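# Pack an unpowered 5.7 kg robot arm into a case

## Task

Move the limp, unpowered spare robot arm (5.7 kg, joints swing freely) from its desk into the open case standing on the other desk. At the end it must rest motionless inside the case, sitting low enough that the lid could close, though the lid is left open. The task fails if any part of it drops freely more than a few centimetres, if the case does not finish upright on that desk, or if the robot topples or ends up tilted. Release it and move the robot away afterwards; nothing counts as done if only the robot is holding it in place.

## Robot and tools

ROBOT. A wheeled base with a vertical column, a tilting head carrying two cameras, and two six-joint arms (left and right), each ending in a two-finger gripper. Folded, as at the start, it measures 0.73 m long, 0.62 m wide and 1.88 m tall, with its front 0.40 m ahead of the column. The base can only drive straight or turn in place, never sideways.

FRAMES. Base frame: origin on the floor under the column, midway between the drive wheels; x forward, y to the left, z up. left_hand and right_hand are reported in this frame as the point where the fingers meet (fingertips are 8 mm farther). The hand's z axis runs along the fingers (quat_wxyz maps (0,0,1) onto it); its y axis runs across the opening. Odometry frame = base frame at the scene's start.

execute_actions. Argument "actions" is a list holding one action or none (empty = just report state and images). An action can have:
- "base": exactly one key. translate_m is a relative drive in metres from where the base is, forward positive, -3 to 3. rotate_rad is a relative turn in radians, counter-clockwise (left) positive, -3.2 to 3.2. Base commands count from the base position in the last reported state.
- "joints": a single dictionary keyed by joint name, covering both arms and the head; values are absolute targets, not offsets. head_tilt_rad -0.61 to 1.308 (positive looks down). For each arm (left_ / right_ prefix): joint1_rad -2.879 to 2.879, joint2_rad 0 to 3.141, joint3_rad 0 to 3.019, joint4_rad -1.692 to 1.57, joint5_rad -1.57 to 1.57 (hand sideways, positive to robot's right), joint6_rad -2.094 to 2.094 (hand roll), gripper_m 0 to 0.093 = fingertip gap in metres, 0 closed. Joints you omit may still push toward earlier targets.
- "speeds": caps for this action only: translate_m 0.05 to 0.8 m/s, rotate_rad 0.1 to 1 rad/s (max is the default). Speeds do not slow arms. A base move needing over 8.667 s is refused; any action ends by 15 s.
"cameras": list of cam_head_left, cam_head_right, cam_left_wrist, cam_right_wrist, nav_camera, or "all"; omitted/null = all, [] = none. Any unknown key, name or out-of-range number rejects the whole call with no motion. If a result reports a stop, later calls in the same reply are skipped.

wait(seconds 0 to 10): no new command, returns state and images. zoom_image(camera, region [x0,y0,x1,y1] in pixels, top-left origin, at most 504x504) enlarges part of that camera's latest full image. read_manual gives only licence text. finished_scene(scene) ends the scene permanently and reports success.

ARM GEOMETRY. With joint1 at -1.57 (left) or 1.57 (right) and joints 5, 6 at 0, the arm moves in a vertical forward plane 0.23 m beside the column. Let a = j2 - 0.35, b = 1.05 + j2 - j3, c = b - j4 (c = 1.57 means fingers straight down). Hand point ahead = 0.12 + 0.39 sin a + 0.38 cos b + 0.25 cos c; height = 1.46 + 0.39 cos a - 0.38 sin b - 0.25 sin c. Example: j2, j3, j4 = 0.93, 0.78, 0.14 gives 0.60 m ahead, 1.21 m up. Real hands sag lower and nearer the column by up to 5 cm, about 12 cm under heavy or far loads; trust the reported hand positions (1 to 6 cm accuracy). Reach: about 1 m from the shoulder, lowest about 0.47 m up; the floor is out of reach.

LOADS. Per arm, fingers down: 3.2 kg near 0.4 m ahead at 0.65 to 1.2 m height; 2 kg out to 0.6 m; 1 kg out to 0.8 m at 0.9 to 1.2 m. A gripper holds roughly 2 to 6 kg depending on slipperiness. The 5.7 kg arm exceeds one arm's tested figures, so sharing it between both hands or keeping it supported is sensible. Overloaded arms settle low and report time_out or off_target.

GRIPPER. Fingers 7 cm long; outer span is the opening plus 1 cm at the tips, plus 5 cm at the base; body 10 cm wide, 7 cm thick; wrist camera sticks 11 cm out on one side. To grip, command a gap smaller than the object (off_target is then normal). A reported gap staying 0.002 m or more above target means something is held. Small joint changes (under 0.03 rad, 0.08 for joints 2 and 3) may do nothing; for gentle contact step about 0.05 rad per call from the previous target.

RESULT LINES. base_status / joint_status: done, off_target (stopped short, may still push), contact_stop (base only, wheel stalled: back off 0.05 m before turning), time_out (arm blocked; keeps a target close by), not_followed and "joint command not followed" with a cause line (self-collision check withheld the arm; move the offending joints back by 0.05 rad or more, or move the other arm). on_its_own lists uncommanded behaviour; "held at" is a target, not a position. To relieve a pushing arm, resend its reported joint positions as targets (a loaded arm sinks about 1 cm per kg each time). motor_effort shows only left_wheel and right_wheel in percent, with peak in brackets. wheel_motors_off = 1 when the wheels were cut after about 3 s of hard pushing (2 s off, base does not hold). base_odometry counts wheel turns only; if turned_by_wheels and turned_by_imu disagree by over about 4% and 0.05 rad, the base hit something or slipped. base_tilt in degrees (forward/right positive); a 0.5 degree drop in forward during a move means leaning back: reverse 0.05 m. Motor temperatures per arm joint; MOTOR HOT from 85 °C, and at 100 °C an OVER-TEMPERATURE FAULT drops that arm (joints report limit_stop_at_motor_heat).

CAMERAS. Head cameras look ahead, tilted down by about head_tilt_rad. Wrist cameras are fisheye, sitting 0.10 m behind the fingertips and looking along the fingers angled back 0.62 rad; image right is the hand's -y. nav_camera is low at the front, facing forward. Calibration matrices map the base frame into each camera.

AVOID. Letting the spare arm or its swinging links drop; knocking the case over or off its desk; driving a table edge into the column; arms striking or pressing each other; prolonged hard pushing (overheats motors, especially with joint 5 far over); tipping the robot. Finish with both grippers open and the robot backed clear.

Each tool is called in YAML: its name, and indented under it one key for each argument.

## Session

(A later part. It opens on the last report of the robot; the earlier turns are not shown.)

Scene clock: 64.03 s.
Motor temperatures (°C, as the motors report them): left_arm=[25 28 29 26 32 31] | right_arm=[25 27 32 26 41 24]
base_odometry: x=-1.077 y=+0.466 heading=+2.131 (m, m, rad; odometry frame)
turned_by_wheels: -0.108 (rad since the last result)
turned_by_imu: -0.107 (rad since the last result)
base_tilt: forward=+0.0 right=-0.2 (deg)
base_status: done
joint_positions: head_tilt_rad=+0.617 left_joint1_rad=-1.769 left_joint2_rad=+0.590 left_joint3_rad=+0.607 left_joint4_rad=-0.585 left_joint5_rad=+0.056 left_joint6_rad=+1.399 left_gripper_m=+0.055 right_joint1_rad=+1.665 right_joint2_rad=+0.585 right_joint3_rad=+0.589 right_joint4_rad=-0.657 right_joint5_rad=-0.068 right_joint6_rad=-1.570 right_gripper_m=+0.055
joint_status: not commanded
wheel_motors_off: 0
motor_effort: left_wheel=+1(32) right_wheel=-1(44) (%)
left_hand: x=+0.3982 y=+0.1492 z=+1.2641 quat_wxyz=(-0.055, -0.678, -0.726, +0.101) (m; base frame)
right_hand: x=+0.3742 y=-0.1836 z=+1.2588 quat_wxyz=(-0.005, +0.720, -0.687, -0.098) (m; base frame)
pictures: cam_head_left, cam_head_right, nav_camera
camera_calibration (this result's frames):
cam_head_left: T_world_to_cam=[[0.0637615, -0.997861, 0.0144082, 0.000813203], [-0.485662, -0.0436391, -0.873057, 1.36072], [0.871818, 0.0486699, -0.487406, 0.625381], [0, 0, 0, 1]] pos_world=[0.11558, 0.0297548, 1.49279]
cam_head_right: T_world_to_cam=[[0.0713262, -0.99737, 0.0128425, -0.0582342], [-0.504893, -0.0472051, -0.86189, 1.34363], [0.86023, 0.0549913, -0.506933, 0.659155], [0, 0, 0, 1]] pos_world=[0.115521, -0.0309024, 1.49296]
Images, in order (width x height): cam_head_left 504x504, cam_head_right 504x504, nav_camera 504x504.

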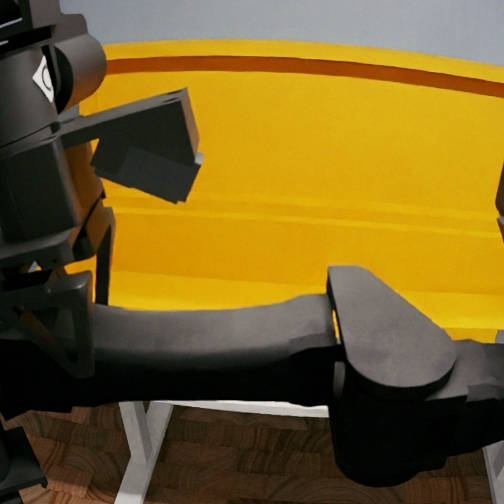

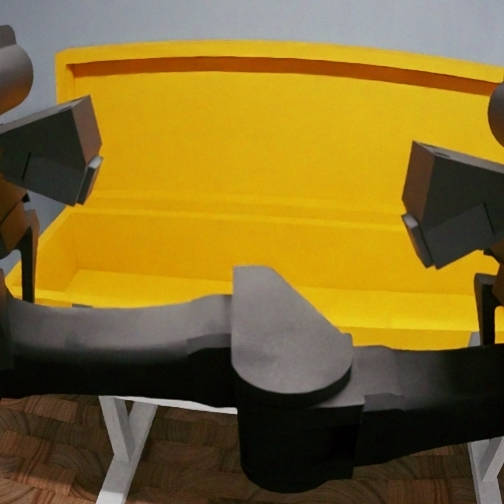

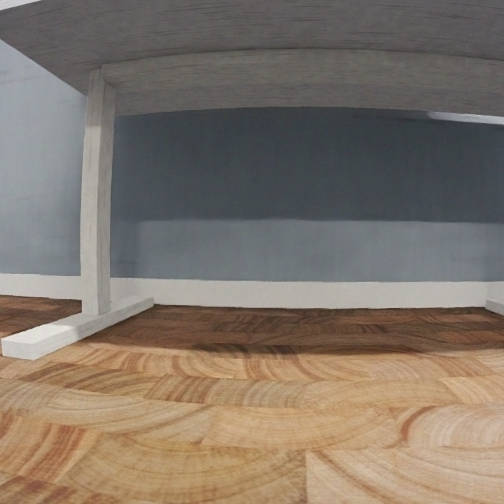

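execute_actions:
  actions:
    - {"base":{"translate_m":0.75},"speeds":{"translate_m":0.15},"joints":{"head_tilt_rad":1.1}}
  cameras: ["cam_head_left","cam_head_right","cam_right_wrist"]

Scene clock: 71.77 s.
Motor temperatures (°C, as the motors report them): left_arm=[25 28 30 26 32 31] | right_arm=[25 27 32 26 43 24]
base_odometry: x=-1.476 y=+1.101 heading=+2.131 (m, m, rad; odometry frame)
turned_by_wheels: -0.001 (rad since the last result)
turned_by_imu: -0.001 (rad since the last result)
base_tilt: forward=-0.1 right=-0.3 (deg)
base_status: done
joint_positions: head_tilt_rad=+1.099 left_joint1_rad=-1.769 left_joint2_rad=+0.591 left_joint3_rad=+0.607 left_joint4_rad=-0.584 left_joint5_rad=+0.057 left_joint6_rad=+1.399 left_gripper_m=+0.055 right_joint1_rad=+1.665 right_joint2_rad=+0.585 right_joint3_rad=+0.589 right_joint4_rad=-0.657 right_joint5_rad=-0.068 right_joint6_rad=-1.570 right_gripper_m=+0.055
joint_status: all done
wheel_motors_off: 0
motor_effort: left_wheel=+0(32) right_wheel=+1(52) (%)
left_hand: x=+0.3983 y=+0.1491 z=+1.2640 quat_wxyz=(-0.055, -0.677, -0.726, +0.101) (m; base frame)
right_hand: x=+0.3743 y=-0.1837 z=+1.2588 quat_wxyz=(-0.005, +0.720, -0.687, -0.098) (m; base frame)
pictures: cam_head_left, cam_head_right, cam_right_wrist
camera_calibration (this result's frames):
cam_head_left: T_world_to_cam=[[0.0631733, -0.997861, -0.0168008, 0.0489045], [-0.83513, -0.0436391, -0.548318, 0.878097], [0.546412, 0.0486699, -0.836101, 1.17864], [0, 0, 0, 1]] pos_world=[0.086212, 0.0297548, 1.46776]
cam_head_right: T_world_to_cam=[[0.0691495, -0.99737, -0.0216958, -0.00493638], [-0.846991, -0.0472051, -0.529507, 0.848869], [0.52709, 0.0549913, -0.848028, 1.2011], [0, 0, 0, 1]] pos_world=[0.0862382, -0.0309024, 1.46794]
cam_right_wrist: T_world_to_cam=[[0.991157, 0.0539981, -0.12121, -0.208079], [0.104842, -0.878604, 0.4659, -0.785294], [-0.0813382, -0.474488, -0.876496, 1.16799], [0, 0, 0, 1]] pos_world=[0.383573, -0.124529, 1.36439]
Images, in order (width x height): cam_head_left 504x504, cam_head_right 504x504, cam_right_wrist 616x616.

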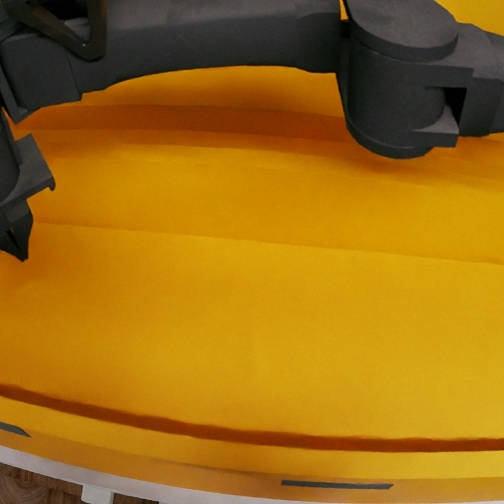

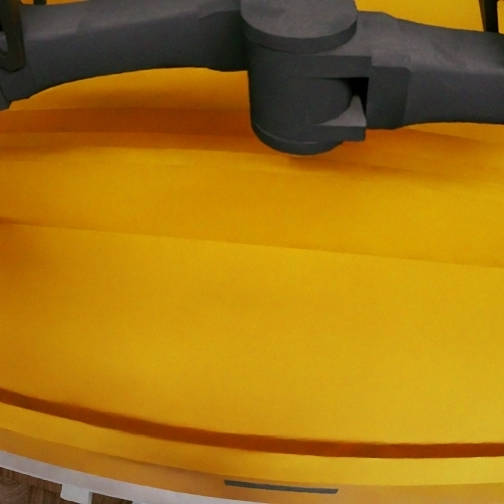

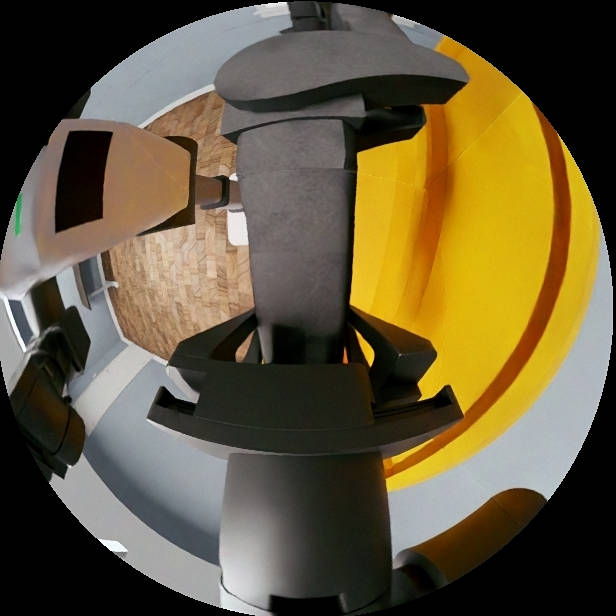

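execute_actions:
  actions:
    - {"base":{"rotate_rad":-0.05},"speeds":{"rotate_rad":0.2},"joints":{"left_joint2_rad":1.05,"left_joint3_rad":0.6,"left_joint4_rad":-0.07,"right_joint2_rad":1.05,"right_joint3_rad":0.6,"right_joint4_rad":-0.07,"head_tilt_rad":1.0}}
  cameras: []

execute_actions:
  actions:
    - {"joints":{"left_joint2_rad":1.45,"left_joint3_rad":0.76,"left_joint4_rad":0.17,"right_joint2_rad":1.45,"right_joint3_rad":0.76,"right_joint4_rad":0.17}}
  cameras: ["cam_head_left","cam_head_right","cam_right_wrist"]

Scene clock: 74.70 s.
Motor temperatures (°C, as the motors report them): left_arm=[25 28 29 26 32 31] | right_arm=[25 27 32 26 42 24]
base_odometry: x=-1.476 y=+1.102 heading=+2.083 (m, m, rad; odometry frame)
turned_by_wheels: -0.048 (rad since the last result)
turned_by_imu: -0.047 (rad since the last result)
base_tilt: forward=+0.0 right=-0.3 (deg)
base_status: done
joint_positions: head_tilt_rad=+1.014 left_joint1_rad=-1.746 left_joint2_rad=+1.132 left_joint3_rad=+0.624 left_joint4_rad=-0.042 left_joint5_rad=+0.021 left_joint6_rad=+1.453 left_gripper_m=+0.055 right_joint1_rad=+1.642 right_joint2_rad=+1.143 right_joint3_rad=+0.594 right_joint4_rad=-0.080 right_joint5_rad=-0.035 right_joint6_rad=-1.572 right_gripper_m=+0.056
joint_status: all done
wheel_motors_off: 0
motor_effort: left_wheel=+4(37) right_wheel=-1(41) (%)
left_hand: x=+0.3915 y=+0.1397 z=+1.1073 quat_wxyz=(-0.047, -0.695, -0.714, +0.073) (m; base frame)
right_hand: x=+0.3628 y=-0.1875 z=+1.1002 quat_wxyz=(+0.004, +0.719, -0.692, -0.071) (m; base frame)
pictures: none
No camera images: the call's "cameras" was empty. Leave "cameras" out to get every camera's image.

Scene clock: 76.30 s.
Motor temperatures (°C, as the motors report them): left_arm=[25 29 29 26 31 31] | right_arm=[25 27 32 26 42 24]
base_odometry: x=-1.476 y=+1.102 heading=+2.083 (m, m, rad; odometry frame)
turned_by_wheels: +0.000 (rad since the last result)
turned_by_imu: +0.000 (rad since the last result)
base_tilt: forward=-0.1 right=-0.3 (deg)
base_status: not commanded
joint_positions: head_tilt_rad=+1.014 left_joint1_rad=-1.731 left_joint2_rad=+1.534 left_joint3_rad=+0.809 left_joint4_rad=+0.197 left_joint5_rad=+0.011 left_joint6_rad=+1.473 left_gripper_m=+0.055 right_joint1_rad=+1.625 right_joint2_rad=+1.550 right_joint3_rad=+0.780 right_joint4_rad=+0.162 right_joint5_rad=-0.021 right_joint6_rad=-1.576 right_gripper_m=+0.056
joint_status: all done
wheel_motors_off: 0
motor_effort: left_wheel=+4(7) right_wheel=-2(7) (%)
left_hand: x=+0.3994 y=+0.1313 z=+0.9866 quat_wxyz=(-0.048, -0.699, -0.711, +0.057) (m; base frame)
right_hand: x=+0.3684 y=-0.1915 z=+0.9797 quat_wxyz=(+0.006, +0.718, -0.694, -0.054) (m; base frame)
pictures: cam_head_left, cam_head_right, cam_right_wrist
camera_calibration (this result's frames):
cam_head_left: T_world_to_cam=[[0.0643738, -0.997861, -0.0113643, 0.0404723], [-0.785444, -0.0436391, -0.617393, 0.981988], [0.615576, 0.0486699, -0.786573, 1.09891], [0, 0, 0, 1]] pos_world=[0.0922276, 0.0297548, 1.47111]
cam_head_right: T_world_to_cam=[[0.0707449, -0.99737, -0.015733, -0.0141989], [-0.798862, -0.0472051, -0.599659, 0.954497], [0.597339, 0.0549913, -0.800101, 1.12378], [0, 0, 0, 1]] pos_world=[0.0922385, -0.0309024, 1.47129]
cam_right_wrist: T_world_to_cam=[[0.996363, 0.034911, -0.0777285, -0.283781], [0.0713988, -0.839928, 0.53798, -0.712455], [-0.0465049, -0.541574, -0.839366, 0.857165], [0, 0, 0, 1]] pos_world=[0.373479, -0.124286, 1.0807]
Images, in order (width x height): cam_head_left 504x504, cam_head_right 504x504, cam_right_wrist 616x616.

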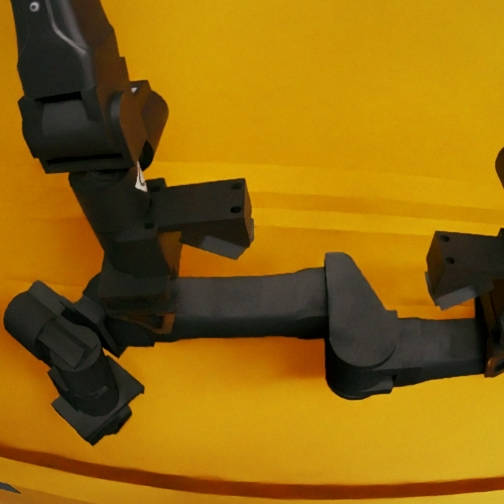

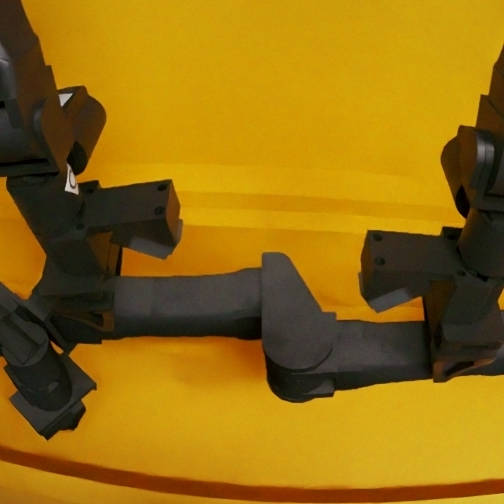

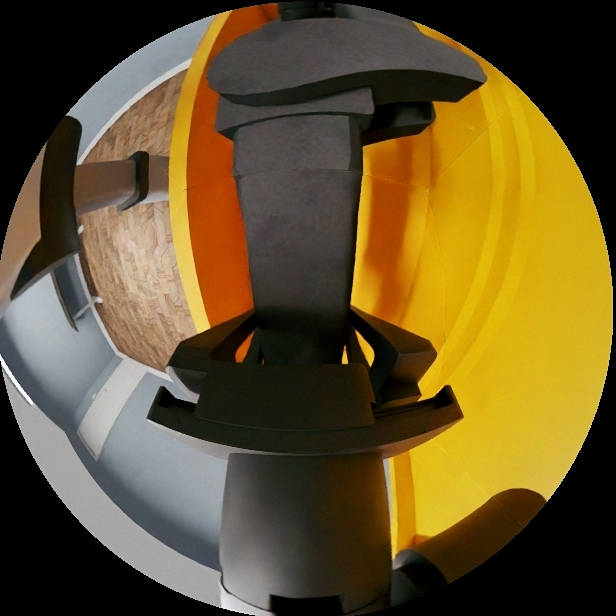

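execute_actions:
  actions:
    - {"base":{"translate_m":0.03},"speeds":{"translate_m":0.05},"joints":{"left_joint2_rad":1.8,"left_joint3_rad":1.01,"left_joint4_rad":0.28,"right_joint2_rad":1.8,"right_joint3_rad":1.03,"right_joint4_rad":0.27}}
  cameras: ["cam_head_right"]

execute_actions:
  actions:
    - {"joints":{"left_joint2_rad":1.95,"left_joint3_rad":1.14,"left_joint4_rad":0.29,"right_joint2_rad":1.95,"right_joint3_rad":1.16,"right_joint4_rad":0.29}}
  cameras: ["cam_head_left","cam_head_right","cam_right_wrist"]

Scene clock: 79.27 s.
Motor temperatures (°C, as the motors report them): left_arm=[25 29 29 26 31 31] | right_arm=[25 27 31 26 40 24]
base_odometry: x=-1.490 y=+1.128 heading=+2.082 (m, m, rad; odometry frame)
turned_by_wheels: -0.001 (rad since the last result)
turned_by_imu: -0.001 (rad since the last result)
base_tilt: forward=+0.2 right=-0.2 (deg)
base_status: done
joint_positions: head_tilt_rad=+1.013 left_joint1_rad=-1.732 left_joint2_rad=+1.840 left_joint3_rad=+1.049 left_joint4_rad=+0.294 left_joint5_rad=+0.025 left_joint6_rad=+1.496 left_gripper_m=+0.054 right_joint1_rad=+1.602 right_joint2_rad=+1.915 right_joint3_rad=+1.068 right_joint4_rad=+0.267 right_joint5_rad=+0.003 right_joint6_rad=-1.593 right_gripper_m=+0.055
joint_status: all done
wheel_motors_off: 0
motor_effort: left_wheel=+1(36) right_wheel=+1(43) (%)
left_hand: x=+0.4080 y=+0.1123 z=+0.8798 quat_wxyz=(-0.065, -0.706, -0.703, +0.052) (m; base frame)
right_hand: x=+0.3729 y=-0.2052 z=+0.8494 quat_wxyz=(+0.012, +0.720, -0.693, -0.028) (m; base frame)
pictures: cam_head_right
camera_calibration (this result's frames):
cam_head_right: T_world_to_cam=[[0.0707603, -0.99737, -0.0156635, -0.0143066], [-0.798273, -0.0472051, -0.600443, 0.955675], [0.598125, 0.0549913, -0.799514, 1.12284], [0, 0, 0, 1]] pos_world=[0.0923059, -0.0309024, 1.47133]
Images, in order (width x height): cam_head_right 504x504.

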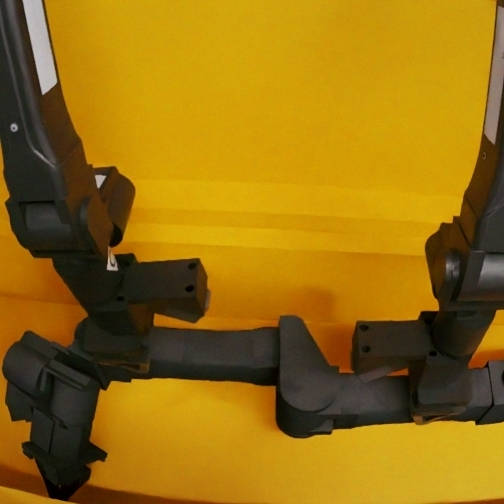

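Scene clock: 80.03 s.
Motor temperatures (°C, as the motors report them): left_arm=[25 29 29 26 31 31] | right_arm=[25 27 31 26 40 24]
base_odometry: x=-1.490 y=+1.128 heading=+2.082 (m, m, rad; odometry frame)
turned_by_wheels: +0.000 (rad since the last result)
turned_by_imu: +0.000 (rad since the last result)
base_tilt: forward=-0.1 right=-0.3 (deg)
base_status: not commanded
joint_positions: head_tilt_rad=+1.013 left_joint1_rad=-1.724 left_joint2_rad=+1.967 left_joint3_rad=+1.208 left_joint4_rad=+0.302 left_joint5_rad=+0.017 left_joint6_rad=+1.504 left_gripper_m=+0.054 right_joint1_rad=+1.601 right_joint2_rad=+1.972 right_joint3_rad=+1.147 right_joint4_rad=+0.286 right_joint5_rad=+0.007 right_joint6_rad=-1.565 right_gripper_m=+0.055
joint_status: all done
wheel_motors_off: 0
motor_effort: left_wheel=-2(2) right_wheel=+2(2) (%)
left_hand: x=+0.4304 y=+0.1101 z=+0.8280 quat_wxyz=(-0.076, -0.707, -0.702, +0.033) (m; base frame)
right_hand: x=+0.3911 y=-0.2053 z=+0.8248 quat_wxyz=(-0.002, +0.711, -0.703, -0.012) (m; base frame)
pictures: cam_head_left, cam_head_right, cam_right_wrist
camera_calibration (this result's frames):
cam_head_left: T_world_to_cam=[[0.0643849, -0.997861, -0.0113011, 0.0403743], [-0.784837, -0.0436391, -0.618164, 0.983145], [0.616349, 0.0486699, -0.785968, 1.09794], [0, 0, 0, 1]] pos_world=[0.0922952, 0.0297548, 1.47115]
cam_head_right: T_world_to_cam=[[0.0707603, -0.99737, -0.0156635, -0.0143066], [-0.798273, -0.0472051, -0.600443, 0.955675], [0.598125, 0.0549913, -0.799514, 1.12284], [0, 0, 0, 1]] pos_world=[0.0923059, -0.0309024, 1.47133]
cam_right_wrist: T_world_to_cam=[[0.999926, 0.00862367, -0.00854998, -0.381789], [0.011985, -0.814259, 0.580377, -0.648723], [-0.00195692, -0.580437, -0.814303, 0.674614], [0, 0, 0, 1]] pos_world=[0.390856, -0.133365, 0.92258]
Images, in order (width x height): cam_head_left 504x504, cam_head_right 504x504, cam_right_wrist 616x616.

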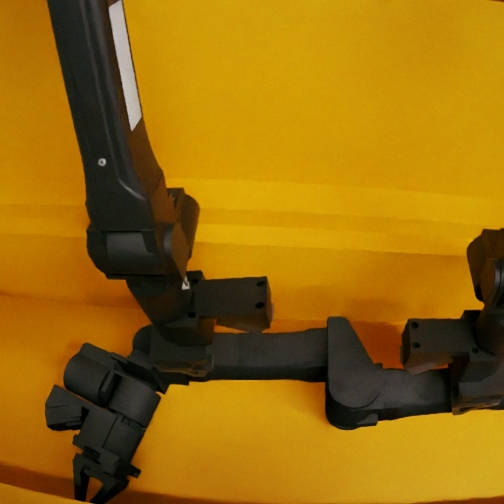

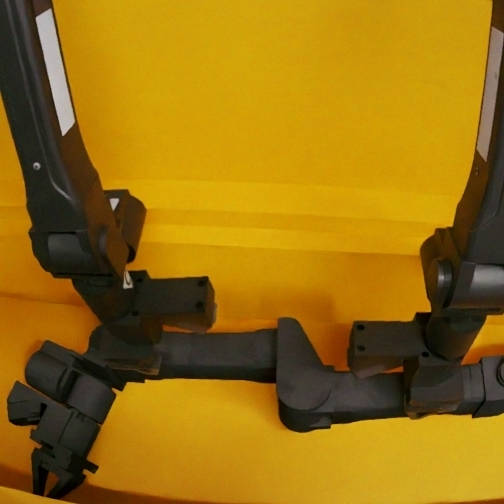

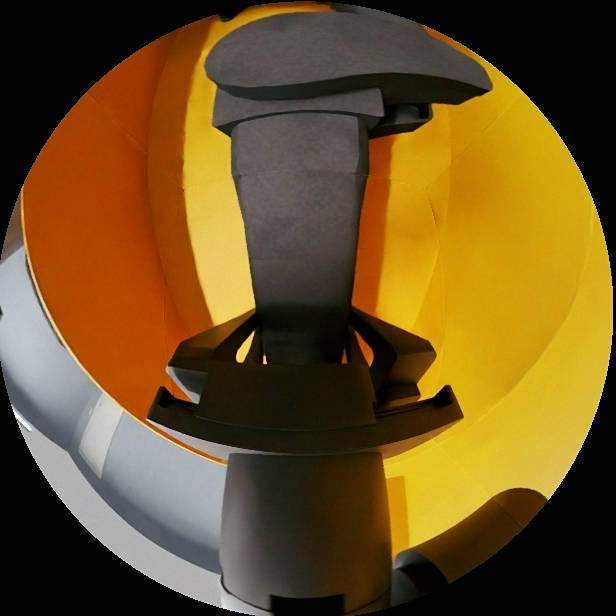

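Good; finish as before.

execute_actions:
  actions:
    - {"joints":{"left_joint2_rad":2.1,"left_joint3_rad":1.38,"left_joint4_rad":0.32,"right_joint2_rad":2.1,"right_joint3_rad":1.29,"right_joint4_rad":0.29}}
  cameras: []

execute_actions:
  actions:
    - {"joints":{"left_joint2_rad":2.16,"left_joint3_rad":1.42,"right_joint2_rad":2.16,"right_joint3_rad":1.34}}
  cameras: ["cam_head_right"]

execute_actions:
  actions:
    - {"joints":{"left_gripper_m":0.093,"right_gripper_m":0.093}}
  cameras: []

execute_actions:
  actions:
    - {"joints":{"left_joint2_rad":1.5,"left_joint3_rad":0.8,"left_joint4_rad":0.2,"right_joint2_rad":1.5,"right_joint3_rad":0.8,"right_joint4_rad":0.2}}
  cameras: []

execute_actions:
  actions:
    - {"base":{"translate_m":-0.5},"joints":{"head_tilt_rad":0.75,"left_joint2_rad":0.9,"left_joint3_rad":0.4,"left_joint4_rad":-0.9,"right_joint2_rad":0.9,"right_joint3_rad":0.4,"right_joint4_rad":-0.9}}
  cameras: ["cam_head_left","cam_head_right"]

Scene clock: 85.00 s.
Motor temperatures (°C, as the motors report them): left_arm=[25 28 29 26 30 30] | right_arm=[25 27 30 26 38 24]
base_odometry: x=-1.490 y=+1.128 heading=+2.082 (m, m, rad; odometry frame)
turned_by_wheels: +0.000 (rad since the last result)
turned_by_imu: -0.001 (rad since the last result)
base_tilt: forward=+0.1 right=-0.1 (deg)
base_status: not commanded
joint_positions: head_tilt_rad=+1.013 left_joint1_rad=-1.720 left_joint2_rad=+2.039 left_joint3_rad=+1.288 left_joint4_rad=+0.310 left_joint5_rad=+0.008 left_joint6_rad=+1.510 left_gripper_m=+0.054 right_joint1_rad=+1.602 right_joint2_rad=+2.009 right_joint3_rad=+1.187 right_joint4_rad=+0.281 right_joint5_rad=+0.000 right_joint6_rad=-1.563 right_gripper_m=+0.055
joint_status: left_joint3_rad time_out (moved +0.081 of +0.172); right_joint3_rad time_out (moved +0.040 of +0.143); the others done
wheel_motors_off: 0
on_its_own: left_joint3_rad reads +1.288 and still pushes toward +1.380 since a time_out; right_joint3_rad reads +1.187 and still pushes toward +1.290 since a time_out
motor_effort: left_wheel=+7(12) right_wheel=+2(7) (%)
left_hand: x=+0.4352 y=+0.1107 z=+0.7995 quat_wxyz=(-0.078, -0.708, -0.702, +0.023) (m; base frame)
right_hand: x=+0.3903 y=-0.2031 z=+0.8102 quat_wxyz=(-0.003, +0.710, -0.704, -0.016) (m; base frame)
pictures: none
No camera images: the call's "cameras" was empty. Leave "cameras" out to get every camera's image.

not run: a stop came earlier in this reply.

not run: a stop came earlier in this reply.

not run: a stop came earlier in this reply.

not run: a stop came earlier in this reply.

execute_actions:
  actions: []
  cameras: ["cam_head_left","cam_head_right","cam_right_wrist"]

Scene clock: 85.53 s.
Motor temperatures (°C, as the motors report them): left_arm=[25 28 29 26 30 30] | right_arm=[25 27 30 26 37 24]
base_odometry: x=-1.490 y=+1.128 heading=+2.082 (m, m, rad; odometry frame)
turned_by_wheels: +0.000 (rad since the last result)
turned_by_imu: +0.000 (rad since the last result)
base_tilt: forward=-0.2 right=-0.3 (deg)
base_status: not commanded
joint_positions: head_tilt_rad=+1.013 left_joint1_rad=-1.720 left_joint2_rad=+2.039 left_joint3_rad=+1.288 left_joint4_rad=+0.310 left_joint5_rad=+0.008 left_joint6_rad=+1.510 left_gripper_m=+0.054 right_joint1_rad=+1.602 right_joint2_rad=+2.009 right_joint3_rad=+1.187 right_joint4_rad=+0.281 right_joint5_rad=+0.000 right_joint6_rad=-1.563 right_gripper_m=+0.055
joint_status: left_joint3_rad time_out (moved +0.081 of +0.172); right_joint3_rad time_out (moved +0.040 of +0.143); the others done
wheel_motors_off: 0
on_its_own: left_joint3_rad reads +1.288 and still pushes toward +1.380 since a time_out; right_joint3_rad reads +1.187 and still pushes toward +1.290 since a time_out
motor_effort: left_wheel=+7(12) right_wheel=+1(7) (%)
left_hand: x=+0.4352 y=+0.1107 z=+0.7995 quat_wxyz=(-0.078, -0.708, -0.702, +0.023) (m; base frame)
right_hand: x=+0.3903 y=-0.2031 z=+0.8102 quat_wxyz=(-0.003, +0.710, -0.704, -0.016) (m; base frame)
pictures: cam_head_left, cam_head_right, cam_right_wrist
camera_calibration (this result's frames):
cam_head_left: T_world_to_cam=[[0.0643849, -0.997861, -0.0113011, 0.0403743], [-0.784837, -0.0436391, -0.618164, 0.983145], [0.616349, 0.0486699, -0.785968, 1.09794], [0, 0, 0, 1]] pos_world=[0.0922952, 0.0297548, 1.47115]
cam_head_right: T_world_to_cam=[[0.0707603, -0.99737, -0.0156635, -0.0143066], [-0.798273, -0.0472051, -0.600443, 0.955675], [0.598125, 0.0549913, -0.799514, 1.12284], [0, 0, 0, 1]] pos_world=[0.0923059, -0.0309024, 1.47133]
cam_right_wrist: T_world_to_cam=[[0.999917, 0.00674115, -0.0109445, -0.379557], [0.0118023, -0.818805, 0.573951, -0.634155], [-0.00509233, -0.574032, -0.818817, 0.670206], [0, 0, 0, 1]] pos_world=[0.390423, -0.13197, 0.908595]
Images, in order (width x height): cam_head_left 504x504, cam_head_right 504x504, cam_right_wrist 616x616.

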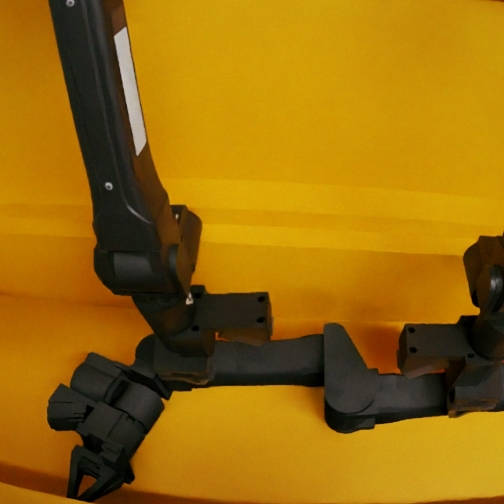

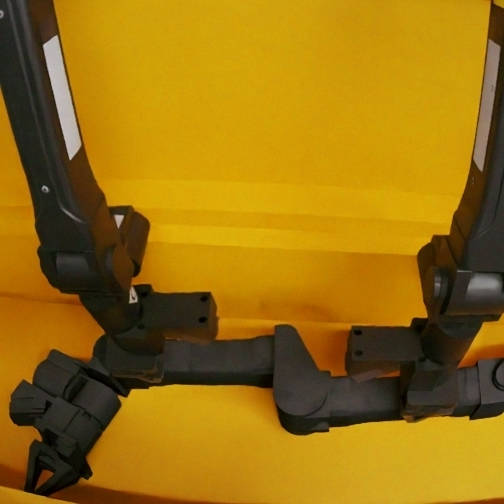

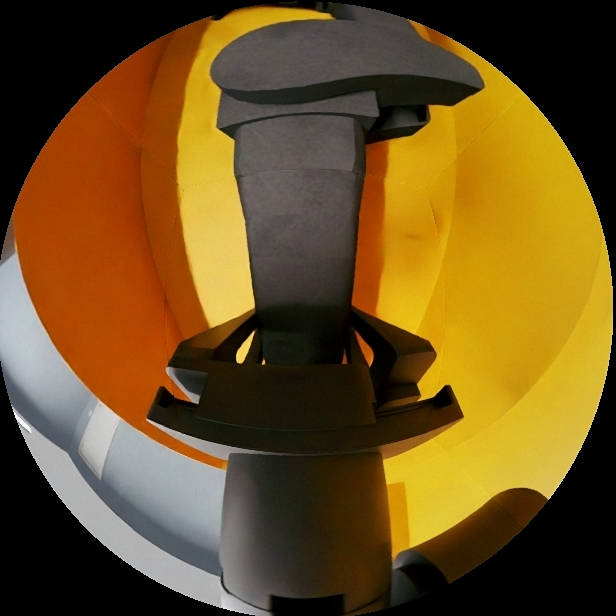

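execute_actions:
  actions:
    - {"joints":{"left_joint2_rad":2.15,"left_joint3_rad":1.33,"right_joint2_rad":2.13,"right_joint3_rad":1.22}}
  cameras: []

execute_actions:
  actions:
    - {"joints":{"left_gripper_m":0.093,"right_gripper_m":0.093}}
  cameras: ["cam_head_right"]

Scene clock: 87.57 s.
Motor temperatures (°C, as the motors report them): left_arm=[25 28 29 26 29 30] | right_arm=[25 27 30 26 37 24]
base_odometry: x=-1.490 y=+1.128 heading=+2.082 (m, m, rad; odometry frame)
turned_by_wheels: +0.000 (rad since the last result)
turned_by_imu: +0.000 (rad since the last result)
base_tilt: forward=+0.0 right=-0.3 (deg)
base_status: not commanded
joint_positions: head_tilt_rad=+1.013 left_joint1_rad=-1.720 left_joint2_rad=+2.041 left_joint3_rad=+1.286 left_joint4_rad=+0.310 left_joint5_rad=+0.008 left_joint6_rad=+1.510 left_gripper_m=+0.054 right_joint1_rad=+1.602 right_joint2_rad=+2.009 right_joint3_rad=+1.183 right_joint4_rad=+0.283 right_joint5_rad=+0.000 right_joint6_rad=-1.563 right_gripper_m=+0.055
joint_status: all done
wheel_motors_off: 0
motor_effort: left_wheel=+6(7) right_wheel=+0(2) (%)
left_hand: x=+0.4333 y=+0.1108 z=+0.7993 quat_wxyz=(-0.077, -0.708, -0.702, +0.024) (m; base frame)
right_hand: x=+0.3887 y=-0.2032 z=+0.8106 quat_wxyz=(-0.003, +0.710, -0.704, -0.016) (m; base frame)
pictures: none
No camera images: the call's "cameras" was empty. Leave "cameras" out to get every camera's image.

Scene clock: 88.40 s.
Motor temperatures (°C, as the motors report them): left_arm=[25 28 29 26 29 30] | right_arm=[25 27 30 26 37 24]
base_odometry: x=-1.490 y=+1.128 heading=+2.082 (m, m, rad; odometry frame)
turned_by_wheels: +0.000 (rad since the last result)
turned_by_imu: +0.000 (rad since the last result)
base_tilt: forward=+0.0 right=-0.2 (deg)
base_status: not commanded
joint_positions: head_tilt_rad=+1.013 left_joint1_rad=-1.726 left_joint2_rad=+2.123 left_joint3_rad=+1.334 left_joint4_rad=+0.319 left_joint5_rad=+0.003 left_joint6_rad=+1.556 left_gripper_m=+0.093 right_joint1_rad=+1.598 right_joint2_rad=+2.109 right_joint3_rad=+1.223 right_joint4_rad=+0.290 right_joint5_rad=+0.002 right_joint6_rad=-1.568 right_gripper_m=+0.093
joint_status: all done
wheel_motors_off: 0
motor_effort: left_wheel=+2(7) right_wheel=-1(5) (%)
left_hand: x=+0.4091 y=+0.1055 z=+0.7715 quat_wxyz=(-0.068, -0.726, -0.684, +0.031) (m; base frame)
right_hand: x=+0.3483 y=-0.2061 z=+0.7806 quat_wxyz=(+0.018, +0.711, -0.702, -0.033) (m; base frame)
pictures: cam_head_right
camera_calibration (this result's frames):
cam_head_right: T_world_to_cam=[[0.0707603, -0.99737, -0.0156635, -0.0143066], [-0.798273, -0.0472051, -0.600443, 0.955675], [0.598125, 0.0549913, -0.799514, 1.12284], [0, 0, 0, 1]] pos_world=[0.0923059, -0.0309024, 1.47133]
Images, in order (width x height): cam_head_right 504x504.

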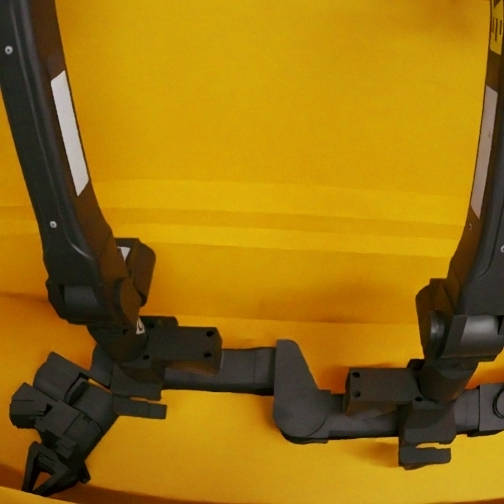

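It was resting on the floor; retreat.

execute_actions:
  actions:
    - {"joints":{"left_joint2_rad":1.5,"left_joint3_rad":0.85,"left_joint4_rad":0.2,"right_joint2_rad":1.5,"right_joint3_rad":0.88,"right_joint4_rad":0.2}}
  cameras: []

execute_actions:
  actions:
    - {"base":{"translate_m":-0.5},"joints":{"head_tilt_rad":0.75,"left_joint2_rad":0.9,"left_joint3_rad":0.4,"left_joint4_rad":-0.9,"right_joint2_rad":0.9,"right_joint3_rad":0.4,"right_joint4_rad":-0.9}}
  cameras: ["cam_head_left","cam_head_right"]

Scene clock: 91.07 s.
Motor temperatures (°C, as the motors report them): left_arm=[25 28 28 26 29 30] | right_arm=[25 27 30 26 36 24]
base_odometry: x=-1.490 y=+1.128 heading=+2.082 (m, m, rad; odometry frame)
turned_by_wheels: +0.000 (rad since the last result)
turned_by_imu: -0.001 (rad since the last result)
base_tilt: forward=+0.1 right=-0.2 (deg)
base_status: not commanded
joint_positions: head_tilt_rad=+1.013 left_joint1_rad=-1.726 left_joint2_rad=+1.494 left_joint3_rad=+0.853 left_joint4_rad=+0.209 left_joint5_rad=+0.003 left_joint6_rad=+1.558 left_gripper_m=+0.093 right_joint1_rad=+1.596 right_joint2_rad=+1.486 right_joint3_rad=+0.883 right_joint4_rad=+0.202 right_joint5_rad=+0.001 right_joint6_rad=-1.568 right_gripper_m=+0.093
joint_status: all done
wheel_motors_off: 0
motor_effort: left_wheel=+2(3) right_wheel=-1(2) (%)
left_hand: x=+0.4486 y=+0.1328 z=+0.9963 quat_wxyz=(-0.082, -0.725, -0.683, +0.018) (m; base frame)
right_hand: x=+0.4734 y=-0.2106 z=+0.9924 quat_wxyz=(-0.051, +0.709, -0.703, +0.036) (m; base frame)
pictures: none
No camera images: the call's "cameras" was empty. Leave "cameras" out to get every camera's image.

Scene clock: 93.37 s.
Motor temperatures (°C, as the motors report them): left_arm=[25 28 28 26 29 30] | right_arm=[25 27 29 26 35 24]
base_odometry: x=-1.246 y=+0.692 heading=+2.081 (m, m, rad; odometry frame)
turned_by_wheels: -0.001 (rad since the last result)
turned_by_imu: -0.002 (rad since the last result)
base_tilt: forward=+0.0 right=-0.1 (deg)
base_status: done
joint_positions: head_tilt_rad=+0.766 left_joint1_rad=-1.726 left_joint2_rad=+0.911 left_joint3_rad=+0.397 left_joint4_rad=-0.886 left_joint5_rad=+0.003 left_joint6_rad=+1.558 left_gripper_m=+0.093 right_joint1_rad=+1.596 right_joint2_rad=+0.914 right_joint3_rad=+0.397 right_joint4_rad=-0.891 right_joint5_rad=+0.001 right_joint6_rad=-1.568 right_gripper_m=+0.093
joint_status: all done
wheel_motors_off: 0
motor_effort: left_wheel=+0(36) right_wheel=+0(58) (%)
left_hand: x=+0.1435 y=+0.1904 z=+1.2445 quat_wxyz=(+0.269, -0.679, -0.598, +0.330) (m; base frame)
right_hand: x=+0.1434 y=-0.2202 z=+1.2429 quat_wxyz=(+0.298, +0.646, -0.632, -0.307) (m; base frame)
pictures: cam_head_left, cam_head_right
camera_calibration (this result's frames):
cam_head_left: T_world_to_cam=[[0.0651935, -0.997861, 0.00478895, 0.0155553], [-0.609816, -0.0436391, -0.791341, 1.24109], [0.789857, 0.0486699, -0.611356, 0.820363], [0, 0, 0, 1]] pos_world=[0.10785, 0.0297548, 1.48358]
cam_head_right: T_world_to_cam=[[0.0724422, -0.99737, 0.00211826, -0.0417746], [-0.627178, -0.0472051, -0.777444, 1.2197], [0.7755, 0.0549913, -0.628948, 0.851296], [0, 0, 0, 1]] pos_world=[0.107817, -0.0309024, 1.48376]
Images, in order (width x height): cam_head_left 504x504, cam_head_right 504x504.

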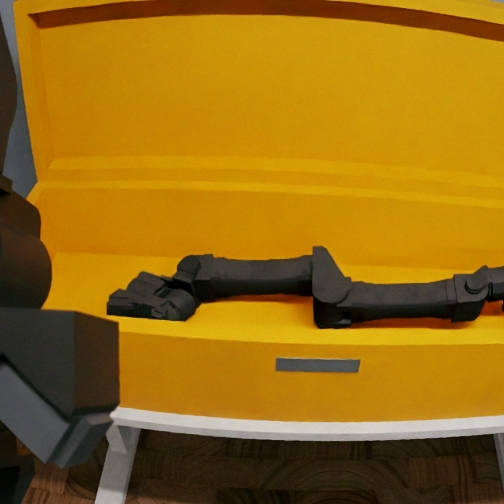

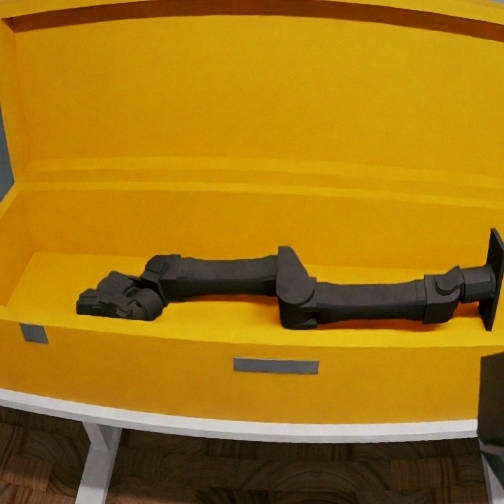

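finished_scene:
  scene: 2

The scene is finished: the task was done.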